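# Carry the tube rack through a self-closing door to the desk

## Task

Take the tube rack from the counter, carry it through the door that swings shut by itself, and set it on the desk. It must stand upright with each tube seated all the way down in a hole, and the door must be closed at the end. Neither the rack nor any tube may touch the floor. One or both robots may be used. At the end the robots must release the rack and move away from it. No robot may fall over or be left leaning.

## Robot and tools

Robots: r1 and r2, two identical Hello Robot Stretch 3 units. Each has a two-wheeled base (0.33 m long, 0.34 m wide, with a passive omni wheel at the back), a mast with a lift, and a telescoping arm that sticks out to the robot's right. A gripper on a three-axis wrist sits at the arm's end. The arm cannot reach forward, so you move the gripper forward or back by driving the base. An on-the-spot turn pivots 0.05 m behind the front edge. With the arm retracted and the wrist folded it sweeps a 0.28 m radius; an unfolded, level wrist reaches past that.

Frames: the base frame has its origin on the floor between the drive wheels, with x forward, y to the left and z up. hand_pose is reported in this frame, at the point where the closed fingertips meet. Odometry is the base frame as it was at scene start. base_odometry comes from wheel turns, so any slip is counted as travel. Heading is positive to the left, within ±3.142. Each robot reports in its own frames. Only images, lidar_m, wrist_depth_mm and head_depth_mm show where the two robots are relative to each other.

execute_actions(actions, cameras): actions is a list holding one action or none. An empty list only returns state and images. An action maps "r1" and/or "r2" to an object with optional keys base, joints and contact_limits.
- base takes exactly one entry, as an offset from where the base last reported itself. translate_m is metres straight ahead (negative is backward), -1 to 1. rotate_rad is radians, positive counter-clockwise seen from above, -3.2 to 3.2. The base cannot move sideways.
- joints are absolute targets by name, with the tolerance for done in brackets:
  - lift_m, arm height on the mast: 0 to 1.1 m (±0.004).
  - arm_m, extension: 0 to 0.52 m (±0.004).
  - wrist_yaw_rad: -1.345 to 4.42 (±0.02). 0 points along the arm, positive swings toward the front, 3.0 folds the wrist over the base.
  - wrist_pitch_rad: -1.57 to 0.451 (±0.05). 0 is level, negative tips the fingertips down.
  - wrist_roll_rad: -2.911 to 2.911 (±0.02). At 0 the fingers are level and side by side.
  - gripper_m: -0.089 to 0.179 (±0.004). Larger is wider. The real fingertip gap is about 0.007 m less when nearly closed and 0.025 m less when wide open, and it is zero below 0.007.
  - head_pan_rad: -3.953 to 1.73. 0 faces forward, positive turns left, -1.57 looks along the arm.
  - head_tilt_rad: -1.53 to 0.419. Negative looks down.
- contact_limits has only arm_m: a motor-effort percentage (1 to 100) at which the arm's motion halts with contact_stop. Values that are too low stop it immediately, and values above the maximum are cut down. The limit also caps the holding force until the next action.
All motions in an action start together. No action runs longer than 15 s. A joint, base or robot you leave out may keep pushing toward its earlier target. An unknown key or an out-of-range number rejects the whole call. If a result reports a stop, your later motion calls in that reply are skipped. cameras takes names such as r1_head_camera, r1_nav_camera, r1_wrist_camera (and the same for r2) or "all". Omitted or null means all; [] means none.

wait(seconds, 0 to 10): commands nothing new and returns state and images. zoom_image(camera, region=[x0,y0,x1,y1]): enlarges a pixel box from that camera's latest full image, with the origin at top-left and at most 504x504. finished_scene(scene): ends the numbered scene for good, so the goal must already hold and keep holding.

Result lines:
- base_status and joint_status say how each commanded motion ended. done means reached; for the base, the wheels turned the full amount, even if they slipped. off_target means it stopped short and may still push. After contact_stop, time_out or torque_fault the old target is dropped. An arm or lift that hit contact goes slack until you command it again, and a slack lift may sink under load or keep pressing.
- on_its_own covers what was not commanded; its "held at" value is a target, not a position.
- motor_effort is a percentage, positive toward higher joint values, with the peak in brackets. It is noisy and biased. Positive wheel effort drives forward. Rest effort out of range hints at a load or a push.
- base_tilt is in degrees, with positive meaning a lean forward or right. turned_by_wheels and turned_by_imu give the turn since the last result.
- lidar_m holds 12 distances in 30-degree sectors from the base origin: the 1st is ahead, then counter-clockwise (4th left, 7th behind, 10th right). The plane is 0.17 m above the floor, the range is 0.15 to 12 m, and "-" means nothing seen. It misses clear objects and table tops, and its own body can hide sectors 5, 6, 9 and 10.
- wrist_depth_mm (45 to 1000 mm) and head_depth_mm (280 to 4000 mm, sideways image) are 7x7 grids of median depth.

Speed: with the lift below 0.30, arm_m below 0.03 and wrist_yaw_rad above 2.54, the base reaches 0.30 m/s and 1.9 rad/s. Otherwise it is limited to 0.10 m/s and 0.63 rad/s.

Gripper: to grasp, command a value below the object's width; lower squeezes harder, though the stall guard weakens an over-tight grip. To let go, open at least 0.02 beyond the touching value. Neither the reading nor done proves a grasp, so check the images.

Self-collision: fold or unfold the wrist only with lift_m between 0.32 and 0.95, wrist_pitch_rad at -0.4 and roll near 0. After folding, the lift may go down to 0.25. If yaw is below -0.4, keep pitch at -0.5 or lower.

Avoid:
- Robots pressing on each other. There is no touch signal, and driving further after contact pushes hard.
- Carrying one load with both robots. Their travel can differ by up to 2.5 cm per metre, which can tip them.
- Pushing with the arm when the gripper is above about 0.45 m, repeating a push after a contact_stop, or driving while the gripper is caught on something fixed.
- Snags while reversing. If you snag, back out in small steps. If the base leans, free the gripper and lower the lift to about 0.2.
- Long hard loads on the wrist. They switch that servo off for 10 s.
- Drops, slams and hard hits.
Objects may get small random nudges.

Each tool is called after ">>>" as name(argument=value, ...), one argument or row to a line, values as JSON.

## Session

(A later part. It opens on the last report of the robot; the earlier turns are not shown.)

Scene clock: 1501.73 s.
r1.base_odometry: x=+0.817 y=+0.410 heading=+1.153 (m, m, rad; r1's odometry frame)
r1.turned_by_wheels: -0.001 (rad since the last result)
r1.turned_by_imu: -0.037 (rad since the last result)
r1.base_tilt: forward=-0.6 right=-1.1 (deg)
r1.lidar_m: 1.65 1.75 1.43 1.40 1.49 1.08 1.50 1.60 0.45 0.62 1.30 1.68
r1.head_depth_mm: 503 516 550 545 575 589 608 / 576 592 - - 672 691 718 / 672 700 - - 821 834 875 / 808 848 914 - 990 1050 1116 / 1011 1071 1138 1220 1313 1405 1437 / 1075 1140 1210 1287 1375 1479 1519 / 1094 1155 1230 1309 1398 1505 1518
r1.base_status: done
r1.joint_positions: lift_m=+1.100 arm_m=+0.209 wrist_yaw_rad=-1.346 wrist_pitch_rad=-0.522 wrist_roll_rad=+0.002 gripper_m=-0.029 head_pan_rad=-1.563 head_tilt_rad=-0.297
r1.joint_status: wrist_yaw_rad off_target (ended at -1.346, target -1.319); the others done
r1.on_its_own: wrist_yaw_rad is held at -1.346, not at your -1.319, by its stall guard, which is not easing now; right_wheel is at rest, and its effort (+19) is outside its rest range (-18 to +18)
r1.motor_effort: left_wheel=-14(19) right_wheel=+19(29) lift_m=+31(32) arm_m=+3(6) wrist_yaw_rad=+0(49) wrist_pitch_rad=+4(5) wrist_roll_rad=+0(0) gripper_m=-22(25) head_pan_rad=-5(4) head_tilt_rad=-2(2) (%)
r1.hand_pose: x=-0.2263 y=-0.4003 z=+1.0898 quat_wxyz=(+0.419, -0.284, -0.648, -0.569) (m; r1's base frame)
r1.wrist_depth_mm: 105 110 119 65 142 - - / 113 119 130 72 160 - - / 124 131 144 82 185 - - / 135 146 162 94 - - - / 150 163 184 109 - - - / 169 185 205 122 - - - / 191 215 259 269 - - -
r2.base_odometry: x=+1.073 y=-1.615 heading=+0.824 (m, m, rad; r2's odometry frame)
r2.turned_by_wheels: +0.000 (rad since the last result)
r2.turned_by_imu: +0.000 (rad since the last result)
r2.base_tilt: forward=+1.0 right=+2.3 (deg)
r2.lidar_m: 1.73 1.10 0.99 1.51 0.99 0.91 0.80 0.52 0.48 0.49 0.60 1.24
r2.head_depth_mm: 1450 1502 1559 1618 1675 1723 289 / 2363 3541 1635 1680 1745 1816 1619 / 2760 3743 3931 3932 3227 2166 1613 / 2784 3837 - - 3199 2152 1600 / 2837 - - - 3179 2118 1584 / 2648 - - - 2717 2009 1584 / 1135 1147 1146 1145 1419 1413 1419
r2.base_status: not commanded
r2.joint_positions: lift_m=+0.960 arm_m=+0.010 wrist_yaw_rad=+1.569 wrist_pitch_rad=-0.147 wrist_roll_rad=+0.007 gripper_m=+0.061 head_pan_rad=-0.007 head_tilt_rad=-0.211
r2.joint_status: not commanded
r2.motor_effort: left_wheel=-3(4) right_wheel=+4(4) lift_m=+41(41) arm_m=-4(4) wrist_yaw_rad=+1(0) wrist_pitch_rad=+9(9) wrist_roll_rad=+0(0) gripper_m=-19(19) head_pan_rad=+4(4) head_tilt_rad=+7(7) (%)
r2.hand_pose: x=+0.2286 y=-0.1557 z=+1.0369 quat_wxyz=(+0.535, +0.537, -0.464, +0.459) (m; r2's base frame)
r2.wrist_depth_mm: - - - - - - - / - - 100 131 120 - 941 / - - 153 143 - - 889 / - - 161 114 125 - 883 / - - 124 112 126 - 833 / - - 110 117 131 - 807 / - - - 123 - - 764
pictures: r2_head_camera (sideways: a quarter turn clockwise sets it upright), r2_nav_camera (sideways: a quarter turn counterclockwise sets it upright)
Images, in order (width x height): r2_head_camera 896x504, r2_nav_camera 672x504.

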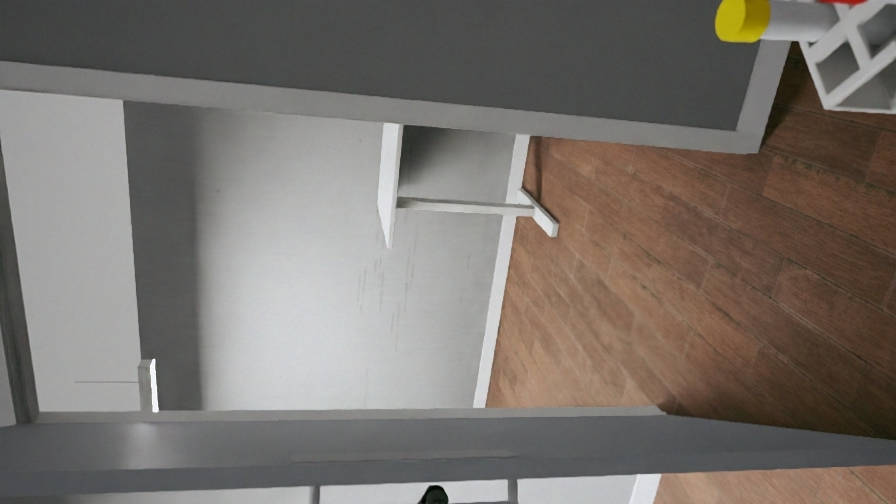

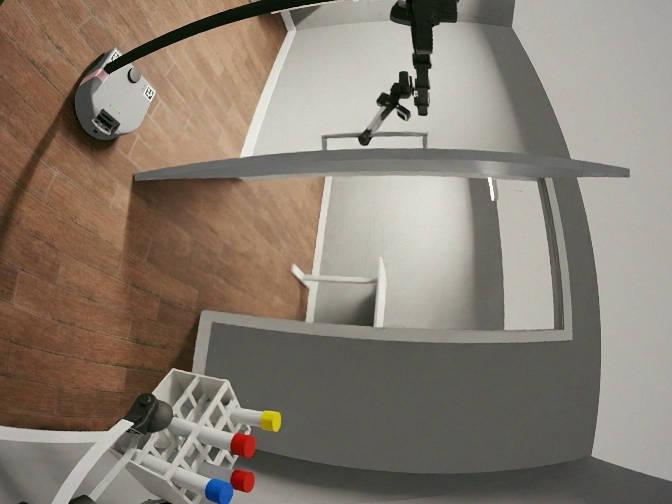

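>>> execute_actions(
  actions=[
    {"r2": {"base": {"translate_m": 0.8}}},
  ],
  cameras=["r2_nav_camera", "r2_head_camera"],
)

Scene clock: 1522.80 s.
r1.base_odometry: x=+0.817 y=+0.410 heading=+1.153 (m, m, rad; r1's odometry frame)
r1.turned_by_wheels: +0.000 (rad since the last result)
r1.turned_by_imu: +0.002 (rad since the last result)
r1.base_tilt: forward=-0.6 right=-1.0 (deg)
r1.lidar_m: 1.65 1.76 1.43 1.41 1.49 1.53 0.61 0.73 0.45 0.62 1.30 1.68
r1.head_depth_mm: 503 514 550 545 577 589 610 / 576 592 - - 671 691 719 / 672 699 - - 818 832 874 / 808 849 914 - 992 1046 1118 / 1012 1074 1144 1224 1311 1403 1436 / 1077 1145 1210 1290 1375 1477 1516 / 1091 1153 1232 1307 1401 1500 1513
r1.base_status: not commanded
r1.joint_positions: lift_m=+1.100 arm_m=+0.209 wrist_yaw_rad=-1.346 wrist_pitch_rad=-0.522 wrist_roll_rad=+0.002 gripper_m=-0.029 head_pan_rad=-1.563 head_tilt_rad=-0.297
r1.joint_status: not commanded
r1.on_its_own: wrist_yaw_rad is held at -1.346, not at your -1.319, by its stall guard, which is not easing now; right_wheel is at rest, and its effort (+19) is outside its rest range (-18 to +18)
r1.motor_effort: left_wheel=-14(14) right_wheel=+19(19) lift_m=+31(32) arm_m=+3(3) wrist_yaw_rad=+0(1) wrist_pitch_rad=+4(4) wrist_roll_rad=+0(0) gripper_m=-22(22) head_pan_rad=-4(4) head_tilt_rad=-2(2) (%)
r1.hand_pose: x=-0.2263 y=-0.4003 z=+1.0898 quat_wxyz=(+0.419, -0.284, -0.648, -0.569) (m; r1's base frame)
r1.wrist_depth_mm: 104 110 119 65 142 - 428 / 113 120 130 72 160 - - / 123 131 144 82 185 - - / 135 145 162 94 - - - / 150 164 183 109 - - - / 168 186 206 122 - - - / 192 216 259 270 - - -
r2.base_odometry: x=+1.617 y=-1.028 heading=+0.824 (m, m, rad; r2's odometry frame)
r2.turned_by_wheels: +0.000 (rad since the last result)
r2.turned_by_imu: +0.006 (rad since the last result)
r2.base_tilt: forward=+1.0 right=+2.3 (deg)
r2.lidar_m: 2.78 0.50 0.45 0.72 1.80 1.65 1.30 0.85 0.78 0.79 0.99 0.97
r2.head_depth_mm: 2659 2768 2866 2928 2998 1903 289 / 2721 2867 3033 3095 3148 2164 1615 / 2736 3025 3122 3236 3036 2143 1617 / 2793 3113 3276 3412 3183 2129 1603 / 2825 3329 3405 3588 3157 2120 1599 / 2690 3454 3620 3799 3134 2106 1584 / 2517 3650 3775 3936 2906 1912 1517
r2.base_status: done
r2.joint_positions: lift_m=+0.960 arm_m=+0.010 wrist_yaw_rad=+1.569 wrist_pitch_rad=-0.147 wrist_roll_rad=+0.007 gripper_m=+0.061 head_pan_rad=-0.007 head_tilt_rad=-0.211
r2.joint_status: not commanded
r2.motor_effort: left_wheel=-3(5) right_wheel=+4(11) lift_m=+41(41) arm_m=-4(5) wrist_yaw_rad=+2(2) wrist_pitch_rad=+9(9) wrist_roll_rad=+0(0) gripper_m=-20(18) head_pan_rad=+4(4) head_tilt_rad=+7(7) (%)
r2.hand_pose: x=+0.2286 y=-0.1557 z=+1.0369 quat_wxyz=(+0.535, +0.537, -0.464, +0.459) (m; r2's base frame)
r2.wrist_depth_mm: 664 - - - - 693 612 / 649 - 140 132 119 692 632 / 642 - 152 142 748 710 663 / 643 - 162 113 125 737 692 / 646 - 124 111 126 773 707 / 626 959 110 117 131 800 733 / 630 927 - 123 884 831 755
pictures: r2_head_camera (sideways: a quarter turn clockwise sets it upright), r2_nav_camera (sideways: a quarter turn counterclockwise sets it upright)
Images, in order (width x height): r2_head_camera 896x504, r2_nav_camera 672x504.

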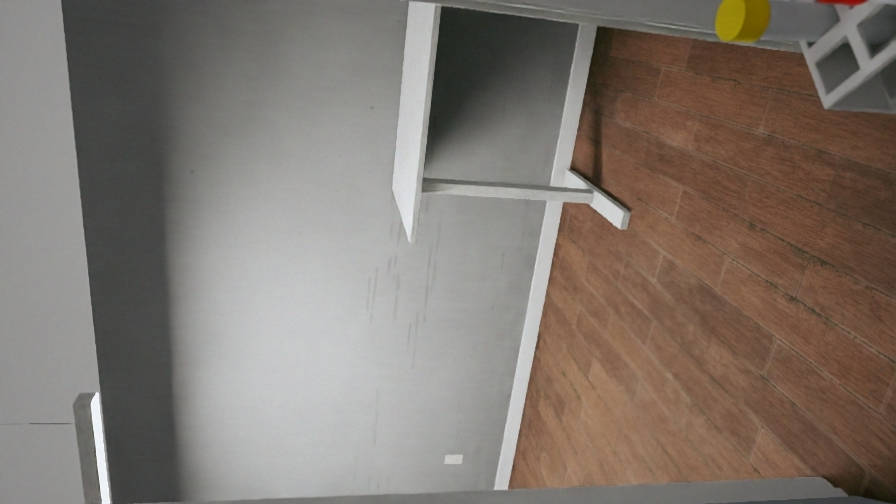

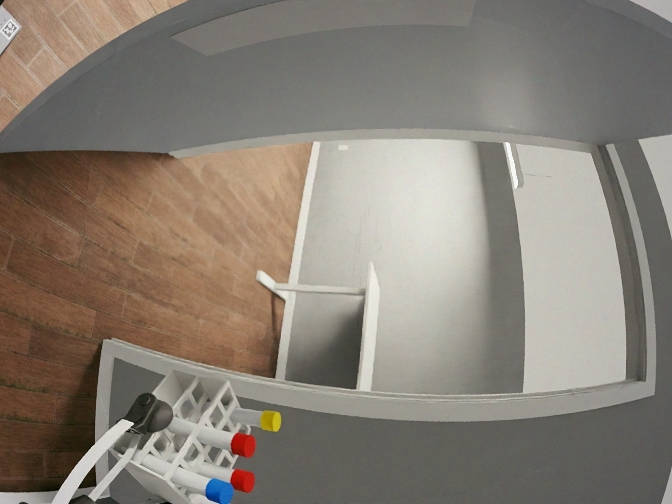

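>>> execute_actions(
  actions=[
    {"r2": {"base": {"translate_m": 0.9}}},
  ],
  cameras=["r2_nav_camera", "r2_head_camera"],
)

Scene clock: 1539.20 s.
r1.base_odometry: x=+0.817 y=+0.410 heading=+1.153 (m, m, rad; r1's odometry frame)
r1.turned_by_wheels: +0.000 (rad since the last result)
r1.turned_by_imu: +0.002 (rad since the last result)
r1.base_tilt: forward=-0.7 right=-1.1 (deg)
r1.lidar_m: 1.65 1.76 1.42 1.40 1.50 1.52 1.50 1.60 0.45 0.62 1.30 1.69
r1.head_depth_mm: 503 514 550 545 576 590 608 / 576 591 - - 672 690 718 / 673 700 - - 821 834 874 / 809 847 915 - 989 1051 1115 / 1012 1076 1137 1223 1309 1394 1432 / 1076 1136 1213 1285 1372 1477 1516 / 1091 1157 1227 1312 1405 1511 1517
r1.base_status: not commanded
r1.joint_positions: lift_m=+1.100 arm_m=+0.209 wrist_yaw_rad=-1.346 wrist_pitch_rad=-0.522 wrist_roll_rad=+0.002 gripper_m=-0.029 head_pan_rad=-1.563 head_tilt_rad=-0.297
r1.joint_status: not commanded
r1.on_its_own: wrist_yaw_rad is held at -1.346, not at your -1.319, by its stall guard, which is not easing now; right_wheel is at rest, and its effort (+19) is outside its rest range (-18 to +18)
r1.motor_effort: left_wheel=-14(14) right_wheel=+19(19) lift_m=+31(32) arm_m=+3(2) wrist_yaw_rad=+1(1) wrist_pitch_rad=+4(4) wrist_roll_rad=+0(0) gripper_m=-23(22) head_pan_rad=-4(4) head_tilt_rad=-1(2) (%)
r1.hand_pose: x=-0.2263 y=-0.4003 z=+1.0898 quat_wxyz=(+0.419, -0.284, -0.648, -0.569) (m; r1's base frame)
r1.wrist_depth_mm: 104 110 119 65 142 - - / 113 120 130 72 160 - - / 124 131 144 82 185 - - / 135 145 162 94 - - - / 150 163 183 109 - - - / 169 185 207 122 - - - / 191 215 257 270 - - -
r2.base_odometry: x=+2.228 y=-0.367 heading=+0.824 (m, m, rad; r2's odometry frame)
r2.turned_by_wheels: +0.000 (rad since the last result)
r2.turned_by_imu: +0.006 (rad since the last result)
r2.base_tilt: forward=+1.0 right=+2.2 (deg)
r2.lidar_m: 1.89 2.87 0.49 0.45 0.45 0.54 1.86 1.22 1.13 0.38 1.42 2.29
r2.head_depth_mm: 1953 2021 2101 2122 2248 2253 289 / 2032 2117 2187 2184 2349 2161 1619 / 2116 2189 2277 2317 2461 2052 1612 / 2206 2283 2400 2490 2591 2151 1602 / 2322 2396 2508 2603 2723 2141 1583 / 2436 2528 2641 2764 2828 2100 1590 / 2513 2655 2815 2934 2969 2091 1575
r2.base_status: done
r2.joint_positions: lift_m=+0.960 arm_m=+0.010 wrist_yaw_rad=+1.569 wrist_pitch_rad=-0.147 wrist_roll_rad=+0.007 gripper_m=+0.061 head_pan_rad=-0.007 head_tilt_rad=-0.211
r2.joint_status: not commanded
r2.motor_effort: left_wheel=-4(4) right_wheel=+4(10) lift_m=+41(41) arm_m=-4(5) wrist_yaw_rad=+0(1) wrist_pitch_rad=+9(9) wrist_roll_rad=+0(0) gripper_m=-19(19) head_pan_rad=+4(4) head_tilt_rad=+7(7) (%)
r2.hand_pose: x=+0.2286 y=-0.1557 z=+1.0369 quat_wxyz=(+0.535, +0.537, -0.464, +0.459) (m; r2's base frame)
r2.wrist_depth_mm: - - - - - - - / - - 101 131 120 - - / - - 153 143 - - - / - - 161 113 125 - - / - - 123 112 126 - - / - - 110 117 131 - - / - - - 123 - - -
pictures: r2_head_camera (sideways: a quarter turn clockwise sets it upright), r2_nav_camera (sideways: a quarter turn counterclockwise sets it upright)
Images, in order (width x height): r2_head_camera 896x504, r2_nav_camera 672x504.

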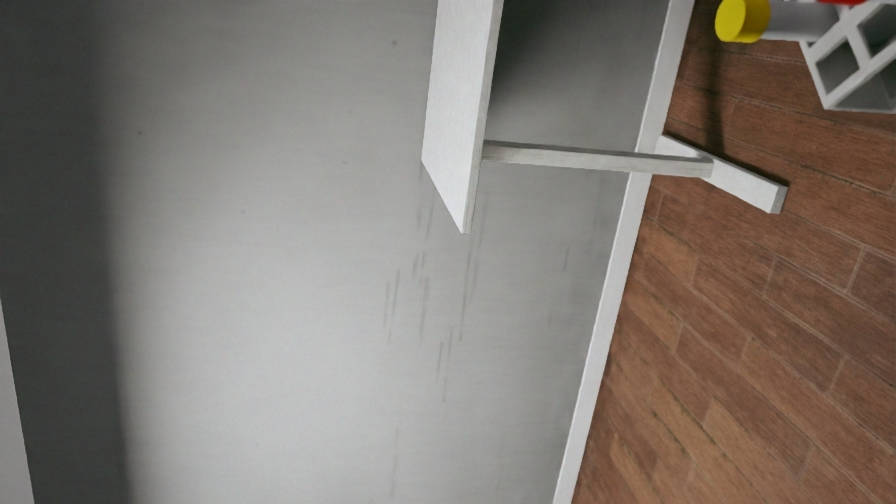

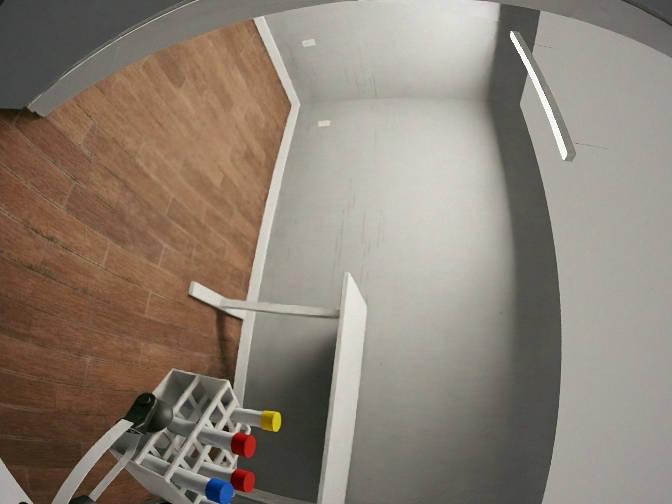

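>>> execute_actions(
  actions=[
    {"r2": {"base": {"translate_m": 0.55}}},
  ],
  cameras=["r2_nav_camera", "r2_head_camera"],
)

Scene clock: 1556.17 s.
r1.base_odometry: x=+0.817 y=+0.410 heading=+1.153 (m, m, rad; r1's odometry frame)
r1.turned_by_wheels: +0.000 (rad since the last result)
r1.turned_by_imu: +0.002 (rad since the last result)
r1.base_tilt: forward=-0.7 right=-1.1 (deg)
r1.lidar_m: 1.65 1.76 1.43 1.40 1.49 1.52 1.50 1.60 0.45 0.62 1.31 1.68
r1.head_depth_mm: 504 515 551 545 577 590 609 / 575 591 - - 672 690 717 / 673 699 - - 819 832 873 / 809 848 914 - 989 1052 1118 / 1008 1070 1141 1221 1319 1401 1437 / 1077 1139 1212 1290 1378 1477 1524 / 1095 1157 1231 1303 1401 1505 1508
r1.base_status: not commanded
r1.joint_positions: lift_m=+1.100 arm_m=+0.209 wrist_yaw_rad=-1.346 wrist_pitch_rad=-0.522 wrist_roll_rad=+0.002 gripper_m=-0.029 head_pan_rad=-1.563 head_tilt_rad=-0.297
r1.joint_status: not commanded
r1.on_its_own: wrist_yaw_rad is held at -1.346, not at your -1.319, by its stall guard, which is not easing now; right_wheel is at rest, and its effort (+19) is outside its rest range (-18 to +18)
r1.motor_effort: left_wheel=-14(14) right_wheel=+19(19) lift_m=+31(32) arm_m=+3(3) wrist_yaw_rad=+0(1) wrist_pitch_rad=+4(4) wrist_roll_rad=+0(0) gripper_m=-22(22) head_pan_rad=-4(4) head_tilt_rad=-2(2) (%)
r1.hand_pose: x=-0.2263 y=-0.4003 z=+1.0898 quat_wxyz=(+0.419, -0.284, -0.648, -0.569) (m; r1's base frame)
r1.wrist_depth_mm: 104 110 119 65 142 - - / 113 120 130 72 160 - - / 124 131 144 82 185 - - / 135 145 161 94 - - - / 150 163 183 109 - - - / 169 185 206 122 - - - / 190 215 258 270 - - -
r2.base_odometry: x=+2.602 y=+0.036 heading=+0.824 (m, m, rad; r2's odometry frame)
r2.turned_by_wheels: +0.000 (rad since the last result)
r2.turned_by_imu: +0.004 (rad since the last result)
r2.base_tilt: forward=+1.0 right=+2.3 (deg)
r2.lidar_m: 1.35 2.26 1.87 0.52 0.55 0.66 2.20 0.62 0.61 1.35 1.69 1.35
r2.head_depth_mm: 1504 1558 1618 1650 1177 1795 289 / 1574 1629 1692 1711 1358 1855 1477 / 1640 1704 1760 1829 1888 1949 1615 / 1714 1772 1848 1913 2007 2034 1606 / 1783 1863 1941 2017 2120 2135 1591 / 1874 1955 2032 2133 2241 2096 1583 / 1971 2069 2153 2265 2387 2084 1572
r2.base_status: done
r2.joint_positions: lift_m=+0.960 arm_m=+0.010 wrist_yaw_rad=+1.569 wrist_pitch_rad=-0.147 wrist_roll_rad=+0.007 gripper_m=+0.061 head_pan_rad=-0.007 head_tilt_rad=-0.211
r2.joint_status: not commanded
r2.motor_effort: left_wheel=-4(5) right_wheel=+4(10) lift_m=+41(41) arm_m=-4(4) wrist_yaw_rad=+2(1) wrist_pitch_rad=+9(9) wrist_roll_rad=+0(0) gripper_m=-19(19) head_pan_rad=+4(4) head_tilt_rad=+7(7) (%)
r2.hand_pose: x=+0.2286 y=-0.1557 z=+1.0369 quat_wxyz=(+0.535, +0.537, -0.464, +0.459) (m; r2's base frame)
r2.wrist_depth_mm: - - - - - - - / - - 100 131 119 - - / - - 191 143 938 - - / - - 162 114 124 - 787 / - - 124 111 126 - - / - - 109 117 131 - - / - - - 123 - - -
pictures: r2_head_camera (sideways: a quarter turn clockwise sets it upright), r2_nav_camera (sideways: a quarter turn counterclockwise sets it upright)
Images, in order (width x height): r2_head_camera 896x504, r2_nav_camera 672x504.

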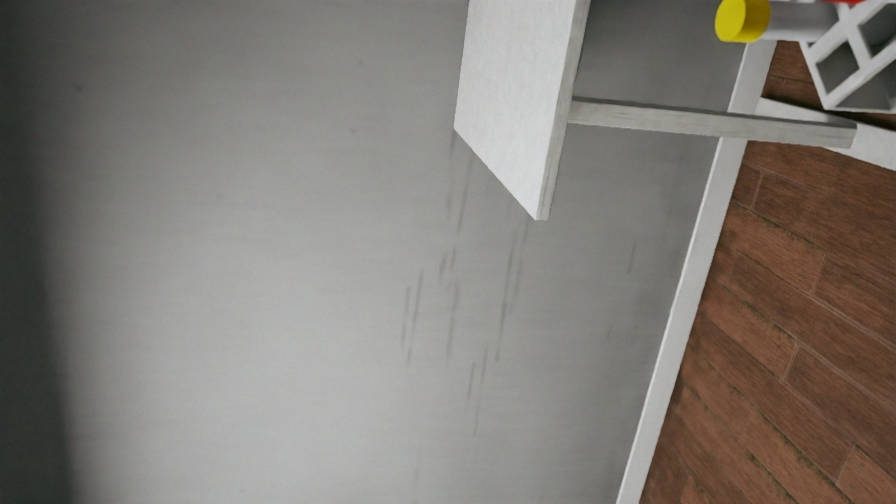

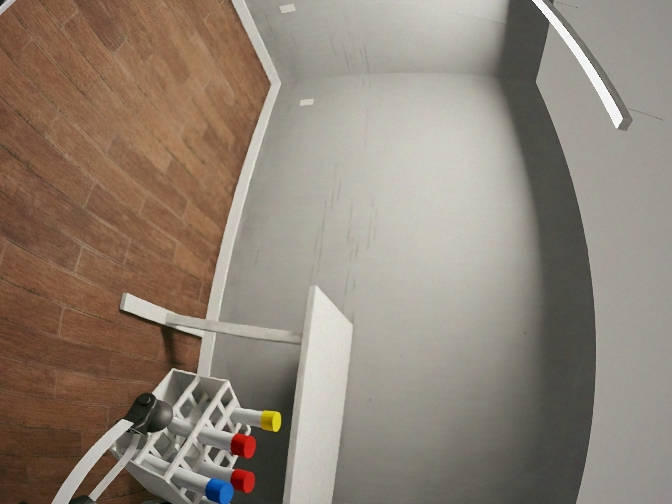

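>>> execute_actions(
  actions=[
    {"r1": {"joints": {"gripper_m": 0.15}}, "r2": {"base": {"rotate_rad": -0.29}}},
  ],
  cameras=["r2_nav_camera", "r2_head_camera", "r1_nav_camera"],
)

Scene clock: 1578.07 s.
r1.base_odometry: x=+0.817 y=+0.411 heading=+1.154 (m, m, rad; r1's odometry frame)
r1.turned_by_wheels: +0.001 (rad since the last result)
r1.turned_by_imu: +0.002 (rad since the last result)
r1.base_tilt: forward=-0.6 right=-1.1 (deg)
r1.lidar_m: 1.65 1.76 1.43 1.40 1.49 1.53 1.50 0.81 0.80 0.90 1.31 1.68
r1.head_depth_mm: 740 766 815 842 892 922 965 / 798 827 - - 976 1010 1072 / 868 907 - - 1076 1123 1199 / 952 1000 1057 - 1184 1265 1358 / 1044 1102 1173 1243 1325 1424 1473 / 1076 1140 1212 1283 1380 1479 1521 / 1091 1156 1229 1311 1407 1505 1507
r1.base_status: not commanded
r1.joint_positions: lift_m=+1.100 arm_m=+0.209 wrist_yaw_rad=-1.346 wrist_pitch_rad=-0.520 wrist_roll_rad=+0.002 gripper_m=+0.150 head_pan_rad=-1.563 head_tilt_rad=-0.297
r1.joint_status: all done
r1.on_its_own: wrist_yaw_rad is held at -1.346, not at your -1.319, by its stall guard, which is not easing now
r1.motor_effort: left_wheel=+0(14) right_wheel=+0(19) lift_m=+32(31) arm_m=+2(2) wrist_yaw_rad=+0(1) wrist_pitch_rad=+3(4) wrist_roll_rad=+0(0) gripper_m=+1(85) head_pan_rad=-4(4) head_tilt_rad=-2(1) (%)
r1.hand_pose: x=-0.2265 y=-0.4005 z=+1.0903 quat_wxyz=(+0.420, -0.284, -0.648, -0.568) (m; r1's base frame)
r1.wrist_depth_mm: 324 367 429 - - - - / 345 394 468 - - - - / 368 423 507 - - - - / 393 457 562 - - - - / 423 492 628 - - - - / 457 - 705 - - - - / 478 641 821 - - - -
r2.base_odometry: x=+2.602 y=+0.036 heading=+0.534 (m, m, rad; r2's odometry frame)
r2.turned_by_wheels: -0.290 (rad since the last result)
r2.turned_by_imu: -0.287 (rad since the last result)
r2.base_tilt: forward=+1.0 right=+2.3 (deg)
r2.lidar_m: 1.35 1.91 2.46 0.69 0.53 0.53 0.60 1.00 0.61 1.34 1.44 1.68
r2.head_depth_mm: 1525 1598 1652 1689 1183 1862 289 / 1541 1599 1659 1706 1817 1894 1627 / 1558 1623 1682 1726 1851 1920 1613 / 1575 1645 1708 1736 1421 1923 1605 / 1590 1654 1727 1774 1891 1941 1539 / 1618 1680 1747 1821 1927 1987 1591 / 1636 1694 1777 1852 1943 1996 1568
r2.base_status: done
r2.joint_positions: lift_m=+0.960 arm_m=+0.010 wrist_yaw_rad=+1.569 wrist_pitch_rad=-0.147 wrist_roll_rad=+0.007 gripper_m=+0.061 head_pan_rad=-0.007 head_tilt_rad=-0.211
r2.joint_status: not commanded
r2.motor_effort: left_wheel=+2(6) right_wheel=-3(9) lift_m=+41(41) arm_m=-4(4) wrist_yaw_rad=+1(0) wrist_pitch_rad=+9(9) wrist_roll_rad=+0(0) gripper_m=-19(19) head_pan_rad=+4(4) head_tilt_rad=+7(7) (%)
r2.hand_pose: x=+0.2286 y=-0.1557 z=+1.0369 quat_wxyz=(+0.535, +0.537, -0.464, +0.459) (m; r2's base frame)
r2.wrist_depth_mm: - - - - - - - / - - 140 131 120 - - / - - 153 141 921 - - / - - 162 113 125 - - / - - 124 111 127 - - / - - 110 117 131 - - / - - - 123 - - -
pictures: r1_nav_camera (sideways: a quarter turn counterclockwise sets it upright), r2_head_camera (sideways: a quarter turn clockwise sets it upright), r2_nav_camera (sideways: a quarter turn counterclockwise sets it upright)
Images, in order (width x height): r1_nav_camera 672x504, r2_head_camera 896x504, r2_nav_camera 672x504.

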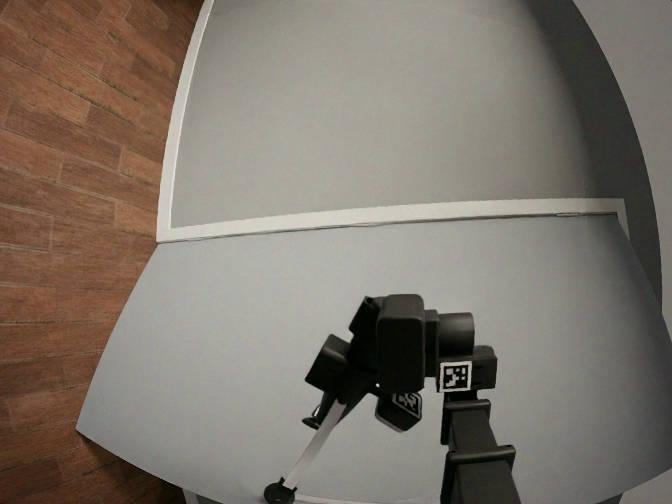

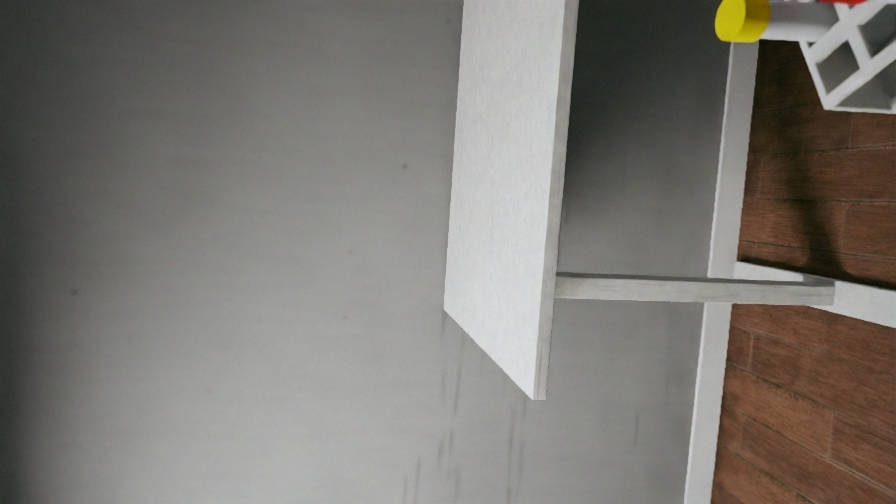

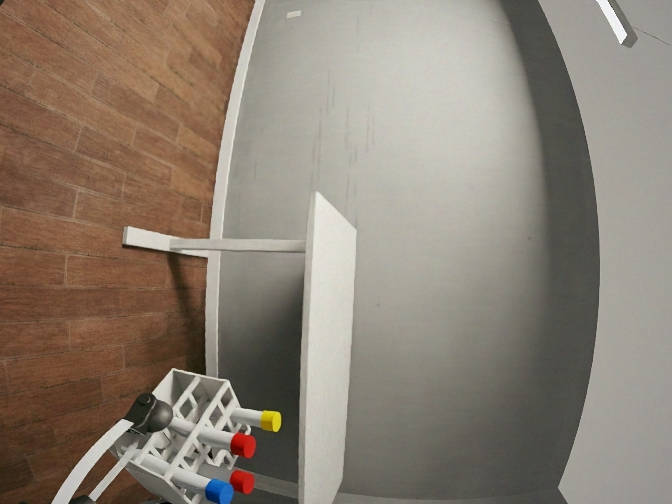

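>>> execute_actions(
  actions=[
    {"r2": {"base": {"translate_m": 0.6}, "joints": {"lift_m": 1.0}}, "r1": {"joints": {"arm_m": 0.05}}},
  ],
  cameras=["r2_head_camera", "r2_wrist_camera", "r1_nav_camera"],
)

Scene clock: 1595.57 s.
r1.base_odometry: x=+0.817 y=+0.411 heading=+1.154 (m, m, rad; r1's odometry frame)
r1.turned_by_wheels: +0.000 (rad since the last result)
r1.turned_by_imu: +0.002 (rad since the last result)
r1.base_tilt: forward=-0.6 right=-1.1 (deg)
r1.lidar_m: 1.65 1.76 1.43 1.40 1.50 1.53 1.50 1.61 1.25 1.22 1.31 1.68
r1.head_depth_mm: 1021 1071 - - - - - / 1034 1088 - - - - - / 1049 1104 - - - - - / 1060 1119 1182 1247 - - - / 1066 1128 1197 1271 - - - / 1078 1140 1209 1289 1378 1486 1520 / 1091 1157 1225 1310 1396 1509 1511
r1.base_status: not commanded
r1.joint_positions: lift_m=+1.100 arm_m=+0.050 wrist_yaw_rad=-1.346 wrist_pitch_rad=-0.520 wrist_roll_rad=+0.002 gripper_m=+0.150 head_pan_rad=-1.563 head_tilt_rad=-0.297
r1.joint_status: all done
r1.on_its_own: wrist_yaw_rad is held at -1.346, not at your -1.319, by its stall guard, which is not easing now
r1.motor_effort: left_wheel=+0(0) right_wheel=+0(0) lift_m=+31(31) arm_m=-5(6) wrist_yaw_rad=+0(0) wrist_pitch_rad=+3(3) wrist_roll_rad=+0(0) gripper_m=+0(1) head_pan_rad=-5(4) head_tilt_rad=-1(1) (%)
r1.hand_pose: x=-0.2265 y=-0.2421 z=+1.0902 quat_wxyz=(+0.420, -0.284, -0.648, -0.568) (m; r1's base frame)
r1.wrist_depth_mm: 911 - - - - - - / 908 - - - - - - / 947 - - - - - - / 948 - - - - - - / 973 - - - - - - / - - - - - - - / 965 - - - - - -
r2.base_odometry: x=+3.118 y=+0.342 heading=+0.534 (m, m, rad; r2's odometry frame)
r2.turned_by_wheels: +0.000 (rad since the last result)
r2.turned_by_imu: +0.005 (rad since the last result)
r2.base_tilt: forward=+1.0 right=+2.3 (deg)
r2.lidar_m: 0.75 1.27 1.90 2.34 1.08 0.92 0.92 0.99 1.35 1.40 1.32 1.20
r2.head_depth_mm: 997 1037 1079 1125 912 603 289 / 1005 1050 1088 1135 902 600 423 / 1021 1064 1104 1155 890 593 444 / 1033 1075 1119 1161 881 589 442 / 1041 1087 1130 1178 870 583 454 / 1058 1100 1147 1195 1224 578 453 / 1068 1113 1161 1210 1267 574 465
r2.base_status: done
r2.joint_positions: lift_m=+1.000 arm_m=+0.010 wrist_yaw_rad=+1.569 wrist_pitch_rad=-0.148 wrist_roll_rad=+0.007 gripper_m=+0.061 head_pan_rad=-0.007 head_tilt_rad=-0.211
r2.joint_status: all done
r2.motor_effort: left_wheel=+1(7) right_wheel=-3(4) lift_m=+41(42) arm_m=-4(4) wrist_yaw_rad=+1(1) wrist_pitch_rad=+9(9) wrist_roll_rad=+0(0) gripper_m=-18(18) head_pan_rad=+4(4) head_tilt_rad=+7(7) (%)
r2.hand_pose: x=+0.2285 y=-0.1557 z=+1.0768 quat_wxyz=(+0.535, +0.537, -0.464, +0.459) (m; r2's base frame)
r2.wrist_depth_mm: - - - 975 970 910 886 / - - 101 132 119 953 920 / - - 154 144 - - 938 / - - 162 114 125 761 768 / - 470 124 112 126 481 487 / - 393 110 117 131 358 358 / - - - 123 - - -
pictures: r1_nav_camera (sideways: a quarter turn counterclockwise sets it upright), r2_head_camera (sideways: a quarter turn clockwise sets it upright), r2_wrist_camera
Images, in order (width x height): r1_nav_camera 672x504, r2_head_camera 896x504, r2_wrist_camera 644x364.

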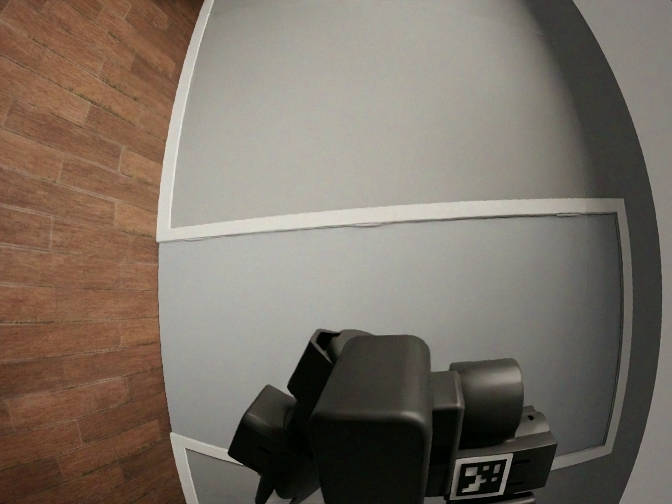

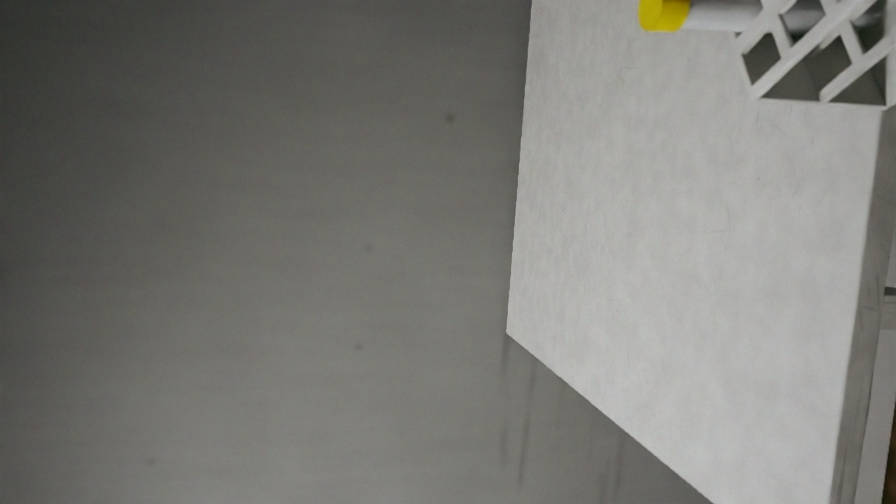

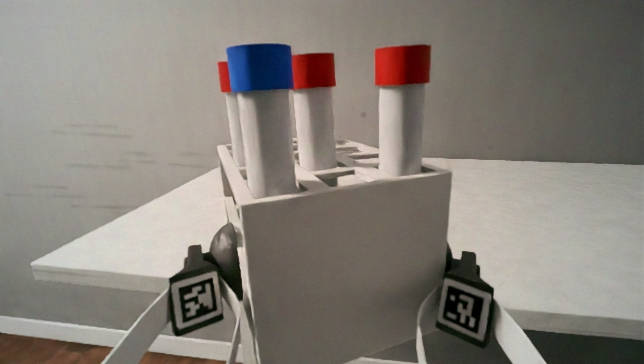

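>>> execute_actions(
  actions=[
    {"r2": {"base": {"translate_m": 0.22}}},
  ],
  cameras=["r2_head_camera", "r2_wrist_camera", "r2_nav_camera"],
)

Scene clock: 1609.57 s.
r1.base_odometry: x=+0.817 y=+0.411 heading=+1.154 (m, m, rad; r1's odometry frame)
r1.turned_by_wheels: +0.000 (rad since the last result)
r1.turned_by_imu: +0.001 (rad since the last result)
r1.base_tilt: forward=-0.7 right=-1.1 (deg)
r1.lidar_m: 1.65 1.76 1.44 1.40 1.49 1.53 1.50 1.60 1.25 1.23 1.31 1.68
r1.head_depth_mm: 1023 1070 - - - - - / 1029 1094 - - - - - / 1049 1106 - - - - - / 1058 1116 1182 1247 - - - / 1067 1130 1196 1272 - - - / 1076 1140 1208 1291 1376 1477 1522 / 1090 1155 1227 1316 1400 1509 1512
r1.base_status: not commanded
r1.joint_positions: lift_m=+1.100 arm_m=+0.050 wrist_yaw_rad=-1.346 wrist_pitch_rad=-0.520 wrist_roll_rad=+0.002 gripper_m=+0.150 head_pan_rad=-1.563 head_tilt_rad=-0.297
r1.joint_status: not commanded
r1.on_its_own: wrist_yaw_rad is held at -1.346, not at your -1.319, by its stall guard, which is not easing now
r1.motor_effort: left_wheel=+0(0) right_wheel=+0(0) lift_m=+31(32) arm_m=-5(5) wrist_yaw_rad=+0(0) wrist_pitch_rad=+3(3) wrist_roll_rad=+0(0) gripper_m=+0(0) head_pan_rad=-4(5) head_tilt_rad=-1(1) (%)
r1.hand_pose: x=-0.2265 y=-0.2421 z=+1.0902 quat_wxyz=(+0.420, -0.284, -0.648, -0.568) (m; r1's base frame)
r1.wrist_depth_mm: 908 - - - - - - / 915 - - - - - - / 950 - - - - - - / 984 - - - - - - / 990 - - - - - - / - - - - - - - / 964 - - - - - -
r2.base_odometry: x=+3.308 y=+0.454 heading=+0.534 (m, m, rad; r2's odometry frame)
r2.turned_by_wheels: +0.000 (rad since the last result)
r2.turned_by_imu: +0.002 (rad since the last result)
r2.base_tilt: forward=+1.0 right=+2.3 (deg)
r2.lidar_m: 0.53 1.04 1.56 2.34 1.37 1.11 1.14 1.23 1.44 1.42 1.23 0.98
r2.head_depth_mm: 802 835 870 905 915 603 289 / 814 844 881 918 906 600 423 / 823 856 892 929 891 594 443 / 830 864 899 939 882 588 441 / 839 874 911 953 870 584 438 / 852 884 924 965 998 578 435 / 859 897 934 979 1021 1056 432
r2.base_status: done
r2.joint_positions: lift_m=+1.000 arm_m=+0.010 wrist_yaw_rad=+1.569 wrist_pitch_rad=-0.148 wrist_roll_rad=+0.007 gripper_m=+0.061 head_pan_rad=-0.007 head_tilt_rad=-0.211
r2.joint_status: not commanded
r2.motor_effort: left_wheel=+2(5) right_wheel=-3(5) lift_m=+41(41) arm_m=-5(4) wrist_yaw_rad=-1(2) wrist_pitch_rad=+9(9) wrist_roll_rad=+0(0) gripper_m=-19(19) head_pan_rad=+4(4) head_tilt_rad=+7(7) (%)
r2.hand_pose: x=+0.2285 y=-0.1557 z=+1.0768 quat_wxyz=(+0.535, +0.537, -0.464, +0.459) (m; r2's base frame)
r2.wrist_depth_mm: 886 874 797 790 770 740 719 / 940 885 100 131 119 766 744 / 957 952 152 142 817 781 759 / - - 163 114 125 748 771 / - 482 124 112 126 485 484 / 360 353 109 117 132 354 360 / 280 279 270 123 260 272 281
pictures: r2_head_camera (sideways: a quarter turn clockwise sets it upright), r2_nav_camera (sideways: a quarter turn counterclockwise sets it upright), r2_wrist_camera
Images, in order (width x height): r2_head_camera 896x504, r2_nav_camera 672x504, r2_wrist_camera 644x364.

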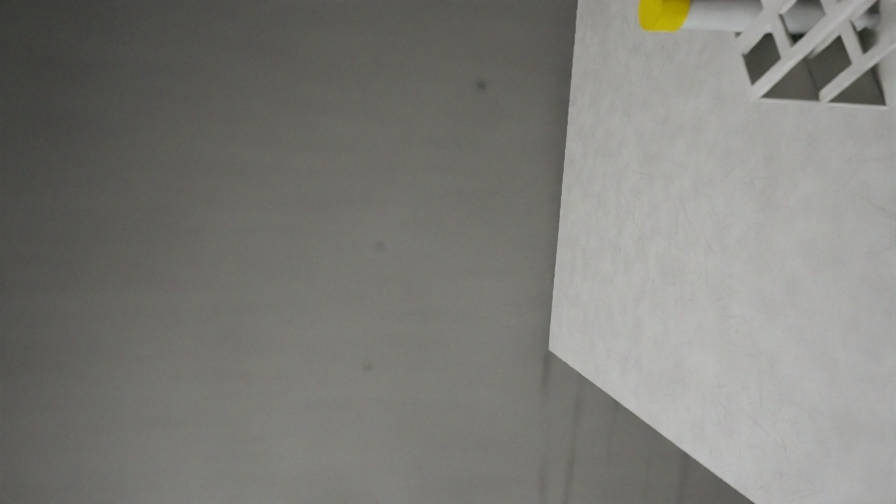

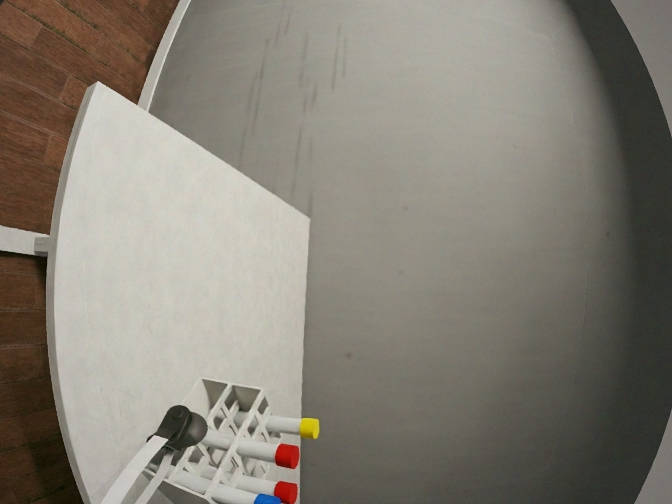

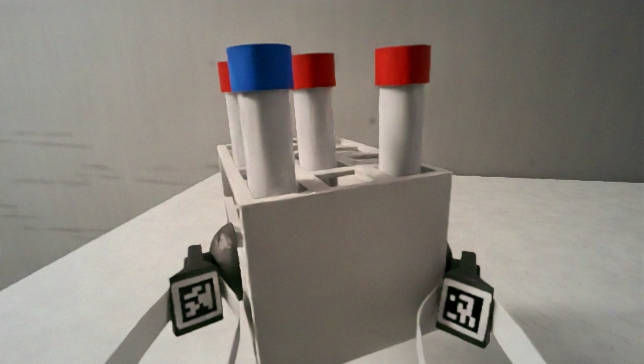

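>>> execute_actions(
  actions=[
    {"r2": {"joints": {"lift_m": 0.93}}},
  ],
  cameras=["r2_wrist_camera", "r2_nav_camera"],
)

Scene clock: 1617.90 s.
r1.base_odometry: x=+0.817 y=+0.411 heading=+1.154 (m, m, rad; r1's odometry frame)
r1.turned_by_wheels: +0.000 (rad since the last result)
r1.turned_by_imu: +0.001 (rad since the last result)
r1.base_tilt: forward=-0.6 right=-1.0 (deg)
r1.lidar_m: 1.65 1.76 1.43 1.40 1.50 1.53 1.50 1.60 1.25 1.23 1.31 1.68
r1.head_depth_mm: 1025 1072 - - - - - / 1036 1092 - - - - - / 1046 1100 - - - - - / 1059 1116 1183 1246 - - - / 1071 1128 1198 1272 - - - / 1079 1139 1208 1281 1383 1479 1511 / 1095 1163 1229 1308 1405 1507 1511
r1.base_status: not commanded
r1.joint_positions: lift_m=+1.100 arm_m=+0.050 wrist_yaw_rad=-1.346 wrist_pitch_rad=-0.520 wrist_roll_rad=+0.002 gripper_m=+0.150 head_pan_rad=-1.563 head_tilt_rad=-0.297
r1.joint_status: not commanded
r1.on_its_own: wrist_yaw_rad is held at -1.346, not at your -1.319, by its stall guard, which is not easing now
r1.motor_effort: left_wheel=+0(0) right_wheel=+0(0) lift_m=+31(31) arm_m=-5(5) wrist_yaw_rad=+0(0) wrist_pitch_rad=+3(3) wrist_roll_rad=+0(0) gripper_m=+0(1) head_pan_rad=-5(4) head_tilt_rad=-2(2) (%)
r1.hand_pose: x=-0.2265 y=-0.2421 z=+1.0902 quat_wxyz=(+0.420, -0.284, -0.648, -0.568) (m; r1's base frame)
r1.wrist_depth_mm: 913 - - - - - - / 924 - - - - - - / 939 - - - - - - / 975 - - - - - - / - - - - - - - / - - - - - - - / 997 - - - - - -
r2.base_odometry: x=+3.308 y=+0.454 heading=+0.534 (m, m, rad; r2's odometry frame)
r2.turned_by_wheels: +0.000 (rad since the last result)
r2.turned_by_imu: +0.001 (rad since the last result)
r2.base_tilt: forward=+1.0 right=+2.3 (deg)
r2.lidar_m: 0.53 1.04 1.55 2.34 1.36 1.12 1.14 1.23 1.44 1.42 1.23 0.98
r2.head_depth_mm: 805 835 868 906 918 603 302 / 809 846 881 920 902 598 446 / 821 854 889 930 892 593 444 / 831 865 901 942 881 588 441 / 839 874 912 954 870 583 439 / 850 886 924 966 996 578 436 / 861 897 937 979 1023 1054 433
r2.base_status: not commanded
r2.joint_positions: lift_m=+0.930 arm_m=+0.010 wrist_yaw_rad=+1.569 wrist_pitch_rad=-0.148 wrist_roll_rad=+0.007 gripper_m=+0.061 head_pan_rad=-0.007 head_tilt_rad=-0.211
r2.joint_status: all done
r2.motor_effort: left_wheel=+2(2) right_wheel=-3(3) lift_m=+26(34) arm_m=-4(4) wrist_yaw_rad=+0(2) wrist_pitch_rad=+10(10) wrist_roll_rad=+0(0) gripper_m=-19(19) head_pan_rad=+4(4) head_tilt_rad=+6(7) (%)
r2.hand_pose: x=+0.2285 y=-0.1557 z=+1.0074 quat_wxyz=(+0.535, +0.537, -0.464, +0.459) (m; r2's base frame)
r2.wrist_depth_mm: 889 855 805 787 765 730 703 / 915 885 141 131 119 759 743 / 976 914 152 143 756 801 763 / - 507 162 112 125 519 520 / 326 324 124 112 127 325 328 / 238 240 110 117 131 242 243 / 189 188 183 123 175 183 190
pictures: r2_nav_camera (sideways: a quarter turn counterclockwise sets it upright), r2_wrist_camera
Images, in order (width x height): r2_nav_camera 672x504, r2_wrist_camera 644x364.

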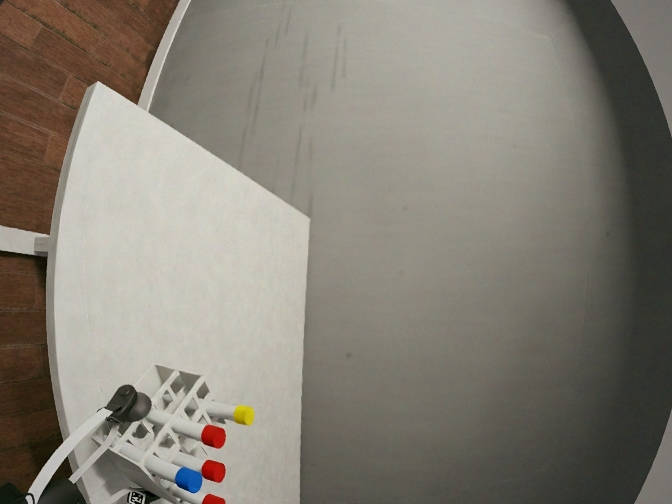

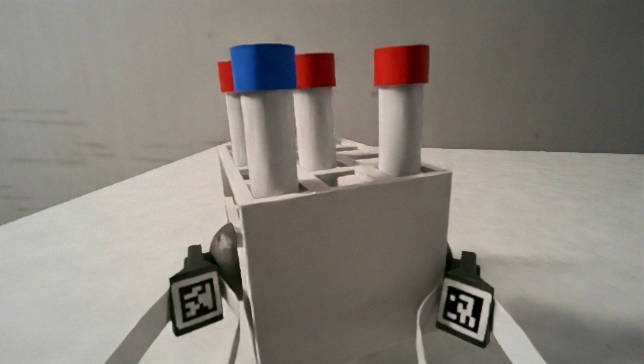

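>>> execute_actions(
  actions=[
    {"r2": {"joints": {"lift_m": 0.918}}},
  ],
  cameras=["r2_wrist_camera"],
)

Scene clock: 1624.10 s.
r1.base_odometry: x=+0.817 y=+0.411 heading=+1.154 (m, m, rad; r1's odometry frame)
r1.turned_by_wheels: +0.000 (rad since the last result)
r1.turned_by_imu: +0.001 (rad since the last result)
r1.base_tilt: forward=-0.6 right=-1.1 (deg)
r1.lidar_m: 1.65 1.76 1.43 1.40 1.50 1.53 1.50 1.60 1.24 1.23 1.30 1.68
r1.head_depth_mm: 1024 1068 - - - - - / 1035 1089 - - - - - / 1049 1106 - - - - - / 1060 1118 1181 1250 - - - / 1067 1127 1196 1277 - - - / 1078 1138 1208 1284 1385 1484 1526 / 1092 1158 1234 1304 1409 1505 1506
r1.base_status: not commanded
r1.joint_positions: lift_m=+1.100 arm_m=+0.050 wrist_yaw_rad=-1.346 wrist_pitch_rad=-0.520 wrist_roll_rad=+0.002 gripper_m=+0.150 head_pan_rad=-1.563 head_tilt_rad=-0.297
r1.joint_status: not commanded
r1.on_its_own: wrist_yaw_rad is held at -1.346, not at your -1.319, by its stall guard, which is not easing now
r1.motor_effort: left_wheel=+0(0) right_wheel=+0(0) lift_m=+31(31) arm_m=-5(5) wrist_yaw_rad=+0(0) wrist_pitch_rad=+3(3) wrist_roll_rad=+0(0) gripper_m=+1(0) head_pan_rad=-4(5) head_tilt_rad=-2(2) (%)
r1.hand_pose: x=-0.2265 y=-0.2421 z=+1.0902 quat_wxyz=(+0.420, -0.284, -0.648, -0.568) (m; r1's base frame)
r1.wrist_depth_mm: 888 - - - - - - / 895 - - - - - - / 932 - - - - - - / 971 - - - - - - / 996 - - - - - - / - - - - - - - / 969 - - - - - -
r2.base_odometry: x=+3.308 y=+0.454 heading=+0.534 (m, m, rad; r2's odometry frame)
r2.turned_by_wheels: +0.000 (rad since the last result)
r2.turned_by_imu: +0.001 (rad since the last result)
r2.base_tilt: forward=+1.0 right=+2.3 (deg)
r2.lidar_m: 0.53 1.04 1.55 2.34 1.37 1.11 1.14 1.22 1.45 1.42 1.23 0.98
r2.head_depth_mm: 803 836 871 906 914 603 316 / 811 846 880 919 902 598 447 / 824 853 890 928 892 595 444 / 830 866 900 938 882 589 441 / 840 876 913 952 872 583 438 / 848 885 923 965 999 578 436 / 863 896 934 979 1021 1054 433
r2.base_status: not commanded
r2.joint_positions: lift_m=+0.918 arm_m=+0.010 wrist_yaw_rad=+1.569 wrist_pitch_rad=-0.148 wrist_roll_rad=+0.007 gripper_m=+0.061 head_pan_rad=-0.007 head_tilt_rad=-0.211
r2.joint_status: all done
r2.motor_effort: left_wheel=+1(1) right_wheel=-3(3) lift_m=+26(27) arm_m=-5(4) wrist_yaw_rad=+2(0) wrist_pitch_rad=+9(9) wrist_roll_rad=-1(0) gripper_m=-19(19) head_pan_rad=+5(4) head_tilt_rad=+7(7) (%)
r2.hand_pose: x=+0.2285 y=-0.1557 z=+0.9954 quat_wxyz=(+0.535, +0.537, -0.464, +0.459) (m; r2's base frame)
r2.wrist_depth_mm: 857 828 828 795 763 744 710 / 931 888 141 131 119 768 740 / 953 958 192 141 711 805 754 / - 460 162 112 125 468 467 / 299 297 124 112 127 300 304 / 218 218 110 117 132 221 220 / 173 173 166 123 161 166 175
pictures: r2_wrist_camera
Images, in order (width x height): r2_wrist_camera 644x364.

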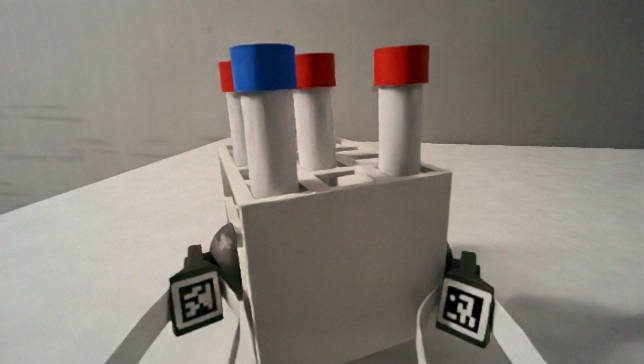

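>>> execute_actions(
  actions=[
    {"r2": {"joints": {"lift_m": 0.885}}},
  ],
  cameras=["r2_wrist_camera"],
)

Scene clock: 1629.57 s.
r1.base_odometry: x=+0.817 y=+0.411 heading=+1.154 (m, m, rad; r1's odometry frame)
r1.turned_by_wheels: +0.000 (rad since the last result)
r1.turned_by_imu: +0.001 (rad since the last result)
r1.base_tilt: forward=-0.6 right=-1.1 (deg)
r1.lidar_m: 1.65 1.76 1.43 1.40 1.50 1.53 1.50 1.60 1.25 1.23 1.30 1.68
r1.head_depth_mm: 1025 1073 - - - - - / 1038 1090 - - - - - / 1047 1100 - - - - - / 1056 1114 1181 1248 - - - / 1062 1134 1194 1274 - - - / 1077 1140 1205 1289 1378 1485 1514 / 1091 1157 1233 1308 1392 1506 1513
r1.base_status: not commanded
r1.joint_positions: lift_m=+1.100 arm_m=+0.050 wrist_yaw_rad=-1.346 wrist_pitch_rad=-0.520 wrist_roll_rad=+0.002 gripper_m=+0.150 head_pan_rad=-1.563 head_tilt_rad=-0.297
r1.joint_status: not commanded
r1.on_its_own: wrist_yaw_rad is held at -1.346, not at your -1.319, by its stall guard, which is not easing now
r1.motor_effort: left_wheel=+0(0) right_wheel=+0(0) lift_m=+31(31) arm_m=-5(4) wrist_yaw_rad=+0(0) wrist_pitch_rad=+3(3) wrist_roll_rad=+0(0) gripper_m=+1(0) head_pan_rad=-5(4) head_tilt_rad=-2(1) (%)
r1.hand_pose: x=-0.2265 y=-0.2421 z=+1.0902 quat_wxyz=(+0.420, -0.284, -0.648, -0.568) (m; r1's base frame)
r1.wrist_depth_mm: 902 - - - - - - / 913 - - - - - - / 959 - - - - - - / 967 - - - - - - / 986 - - - - - - / - - - - - - - / 969 - - - - - -
r2.base_odometry: x=+3.308 y=+0.454 heading=+0.534 (m, m, rad; r2's odometry frame)
r2.turned_by_wheels: +0.000 (rad since the last result)
r2.turned_by_imu: +0.001 (rad since the last result)
r2.base_tilt: forward=+1.0 right=+2.3 (deg)
r2.lidar_m: 0.53 1.04 1.55 2.34 1.36 1.12 1.14 1.23 1.44 1.43 1.23 0.98
r2.head_depth_mm: 805 836 869 905 918 604 433 / 812 843 879 919 904 599 447 / 820 854 891 930 892 594 444 / 830 864 901 940 881 588 441 / 842 875 913 953 870 583 438 / 852 887 923 964 997 579 435 / 863 896 939 978 1028 1054 432
r2.base_status: not commanded
r2.joint_positions: lift_m=+0.885 arm_m=+0.010 wrist_yaw_rad=+1.569 wrist_pitch_rad=-0.116 wrist_roll_rad=+0.008 gripper_m=+0.061 head_pan_rad=-0.007 head_tilt_rad=-0.211
r2.joint_status: all done
r2.motor_effort: left_wheel=+2(2) right_wheel=-2(3) lift_m=+22(26) arm_m=-5(4) wrist_yaw_rad=+2(1) wrist_pitch_rad=-1(9) wrist_roll_rad=-1(1) gripper_m=-18(19) head_pan_rad=+4(4) head_tilt_rad=+7(7) (%)
r2.hand_pose: x=+0.2304 y=-0.1557 z=+0.9705 quat_wxyz=(+0.527, +0.530, -0.472, +0.468) (m; r2's base frame)
r2.wrist_depth_mm: 868 858 790 784 753 731 717 / 908 866 878 133 125 769 744 / 941 915 657 140 658 774 735 / - 409 224 114 126 414 421 / 249 248 111 116 129 252 253 / 178 180 114 121 133 182 181 / 140 140 129 127 135 135 141
pictures: r2_wrist_camera
Images, in order (width x height): r2_wrist_camera 644x364.

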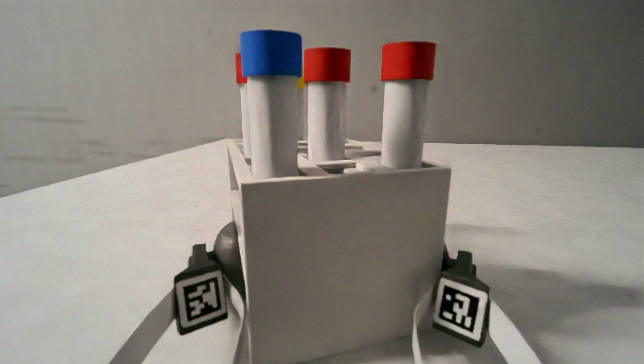

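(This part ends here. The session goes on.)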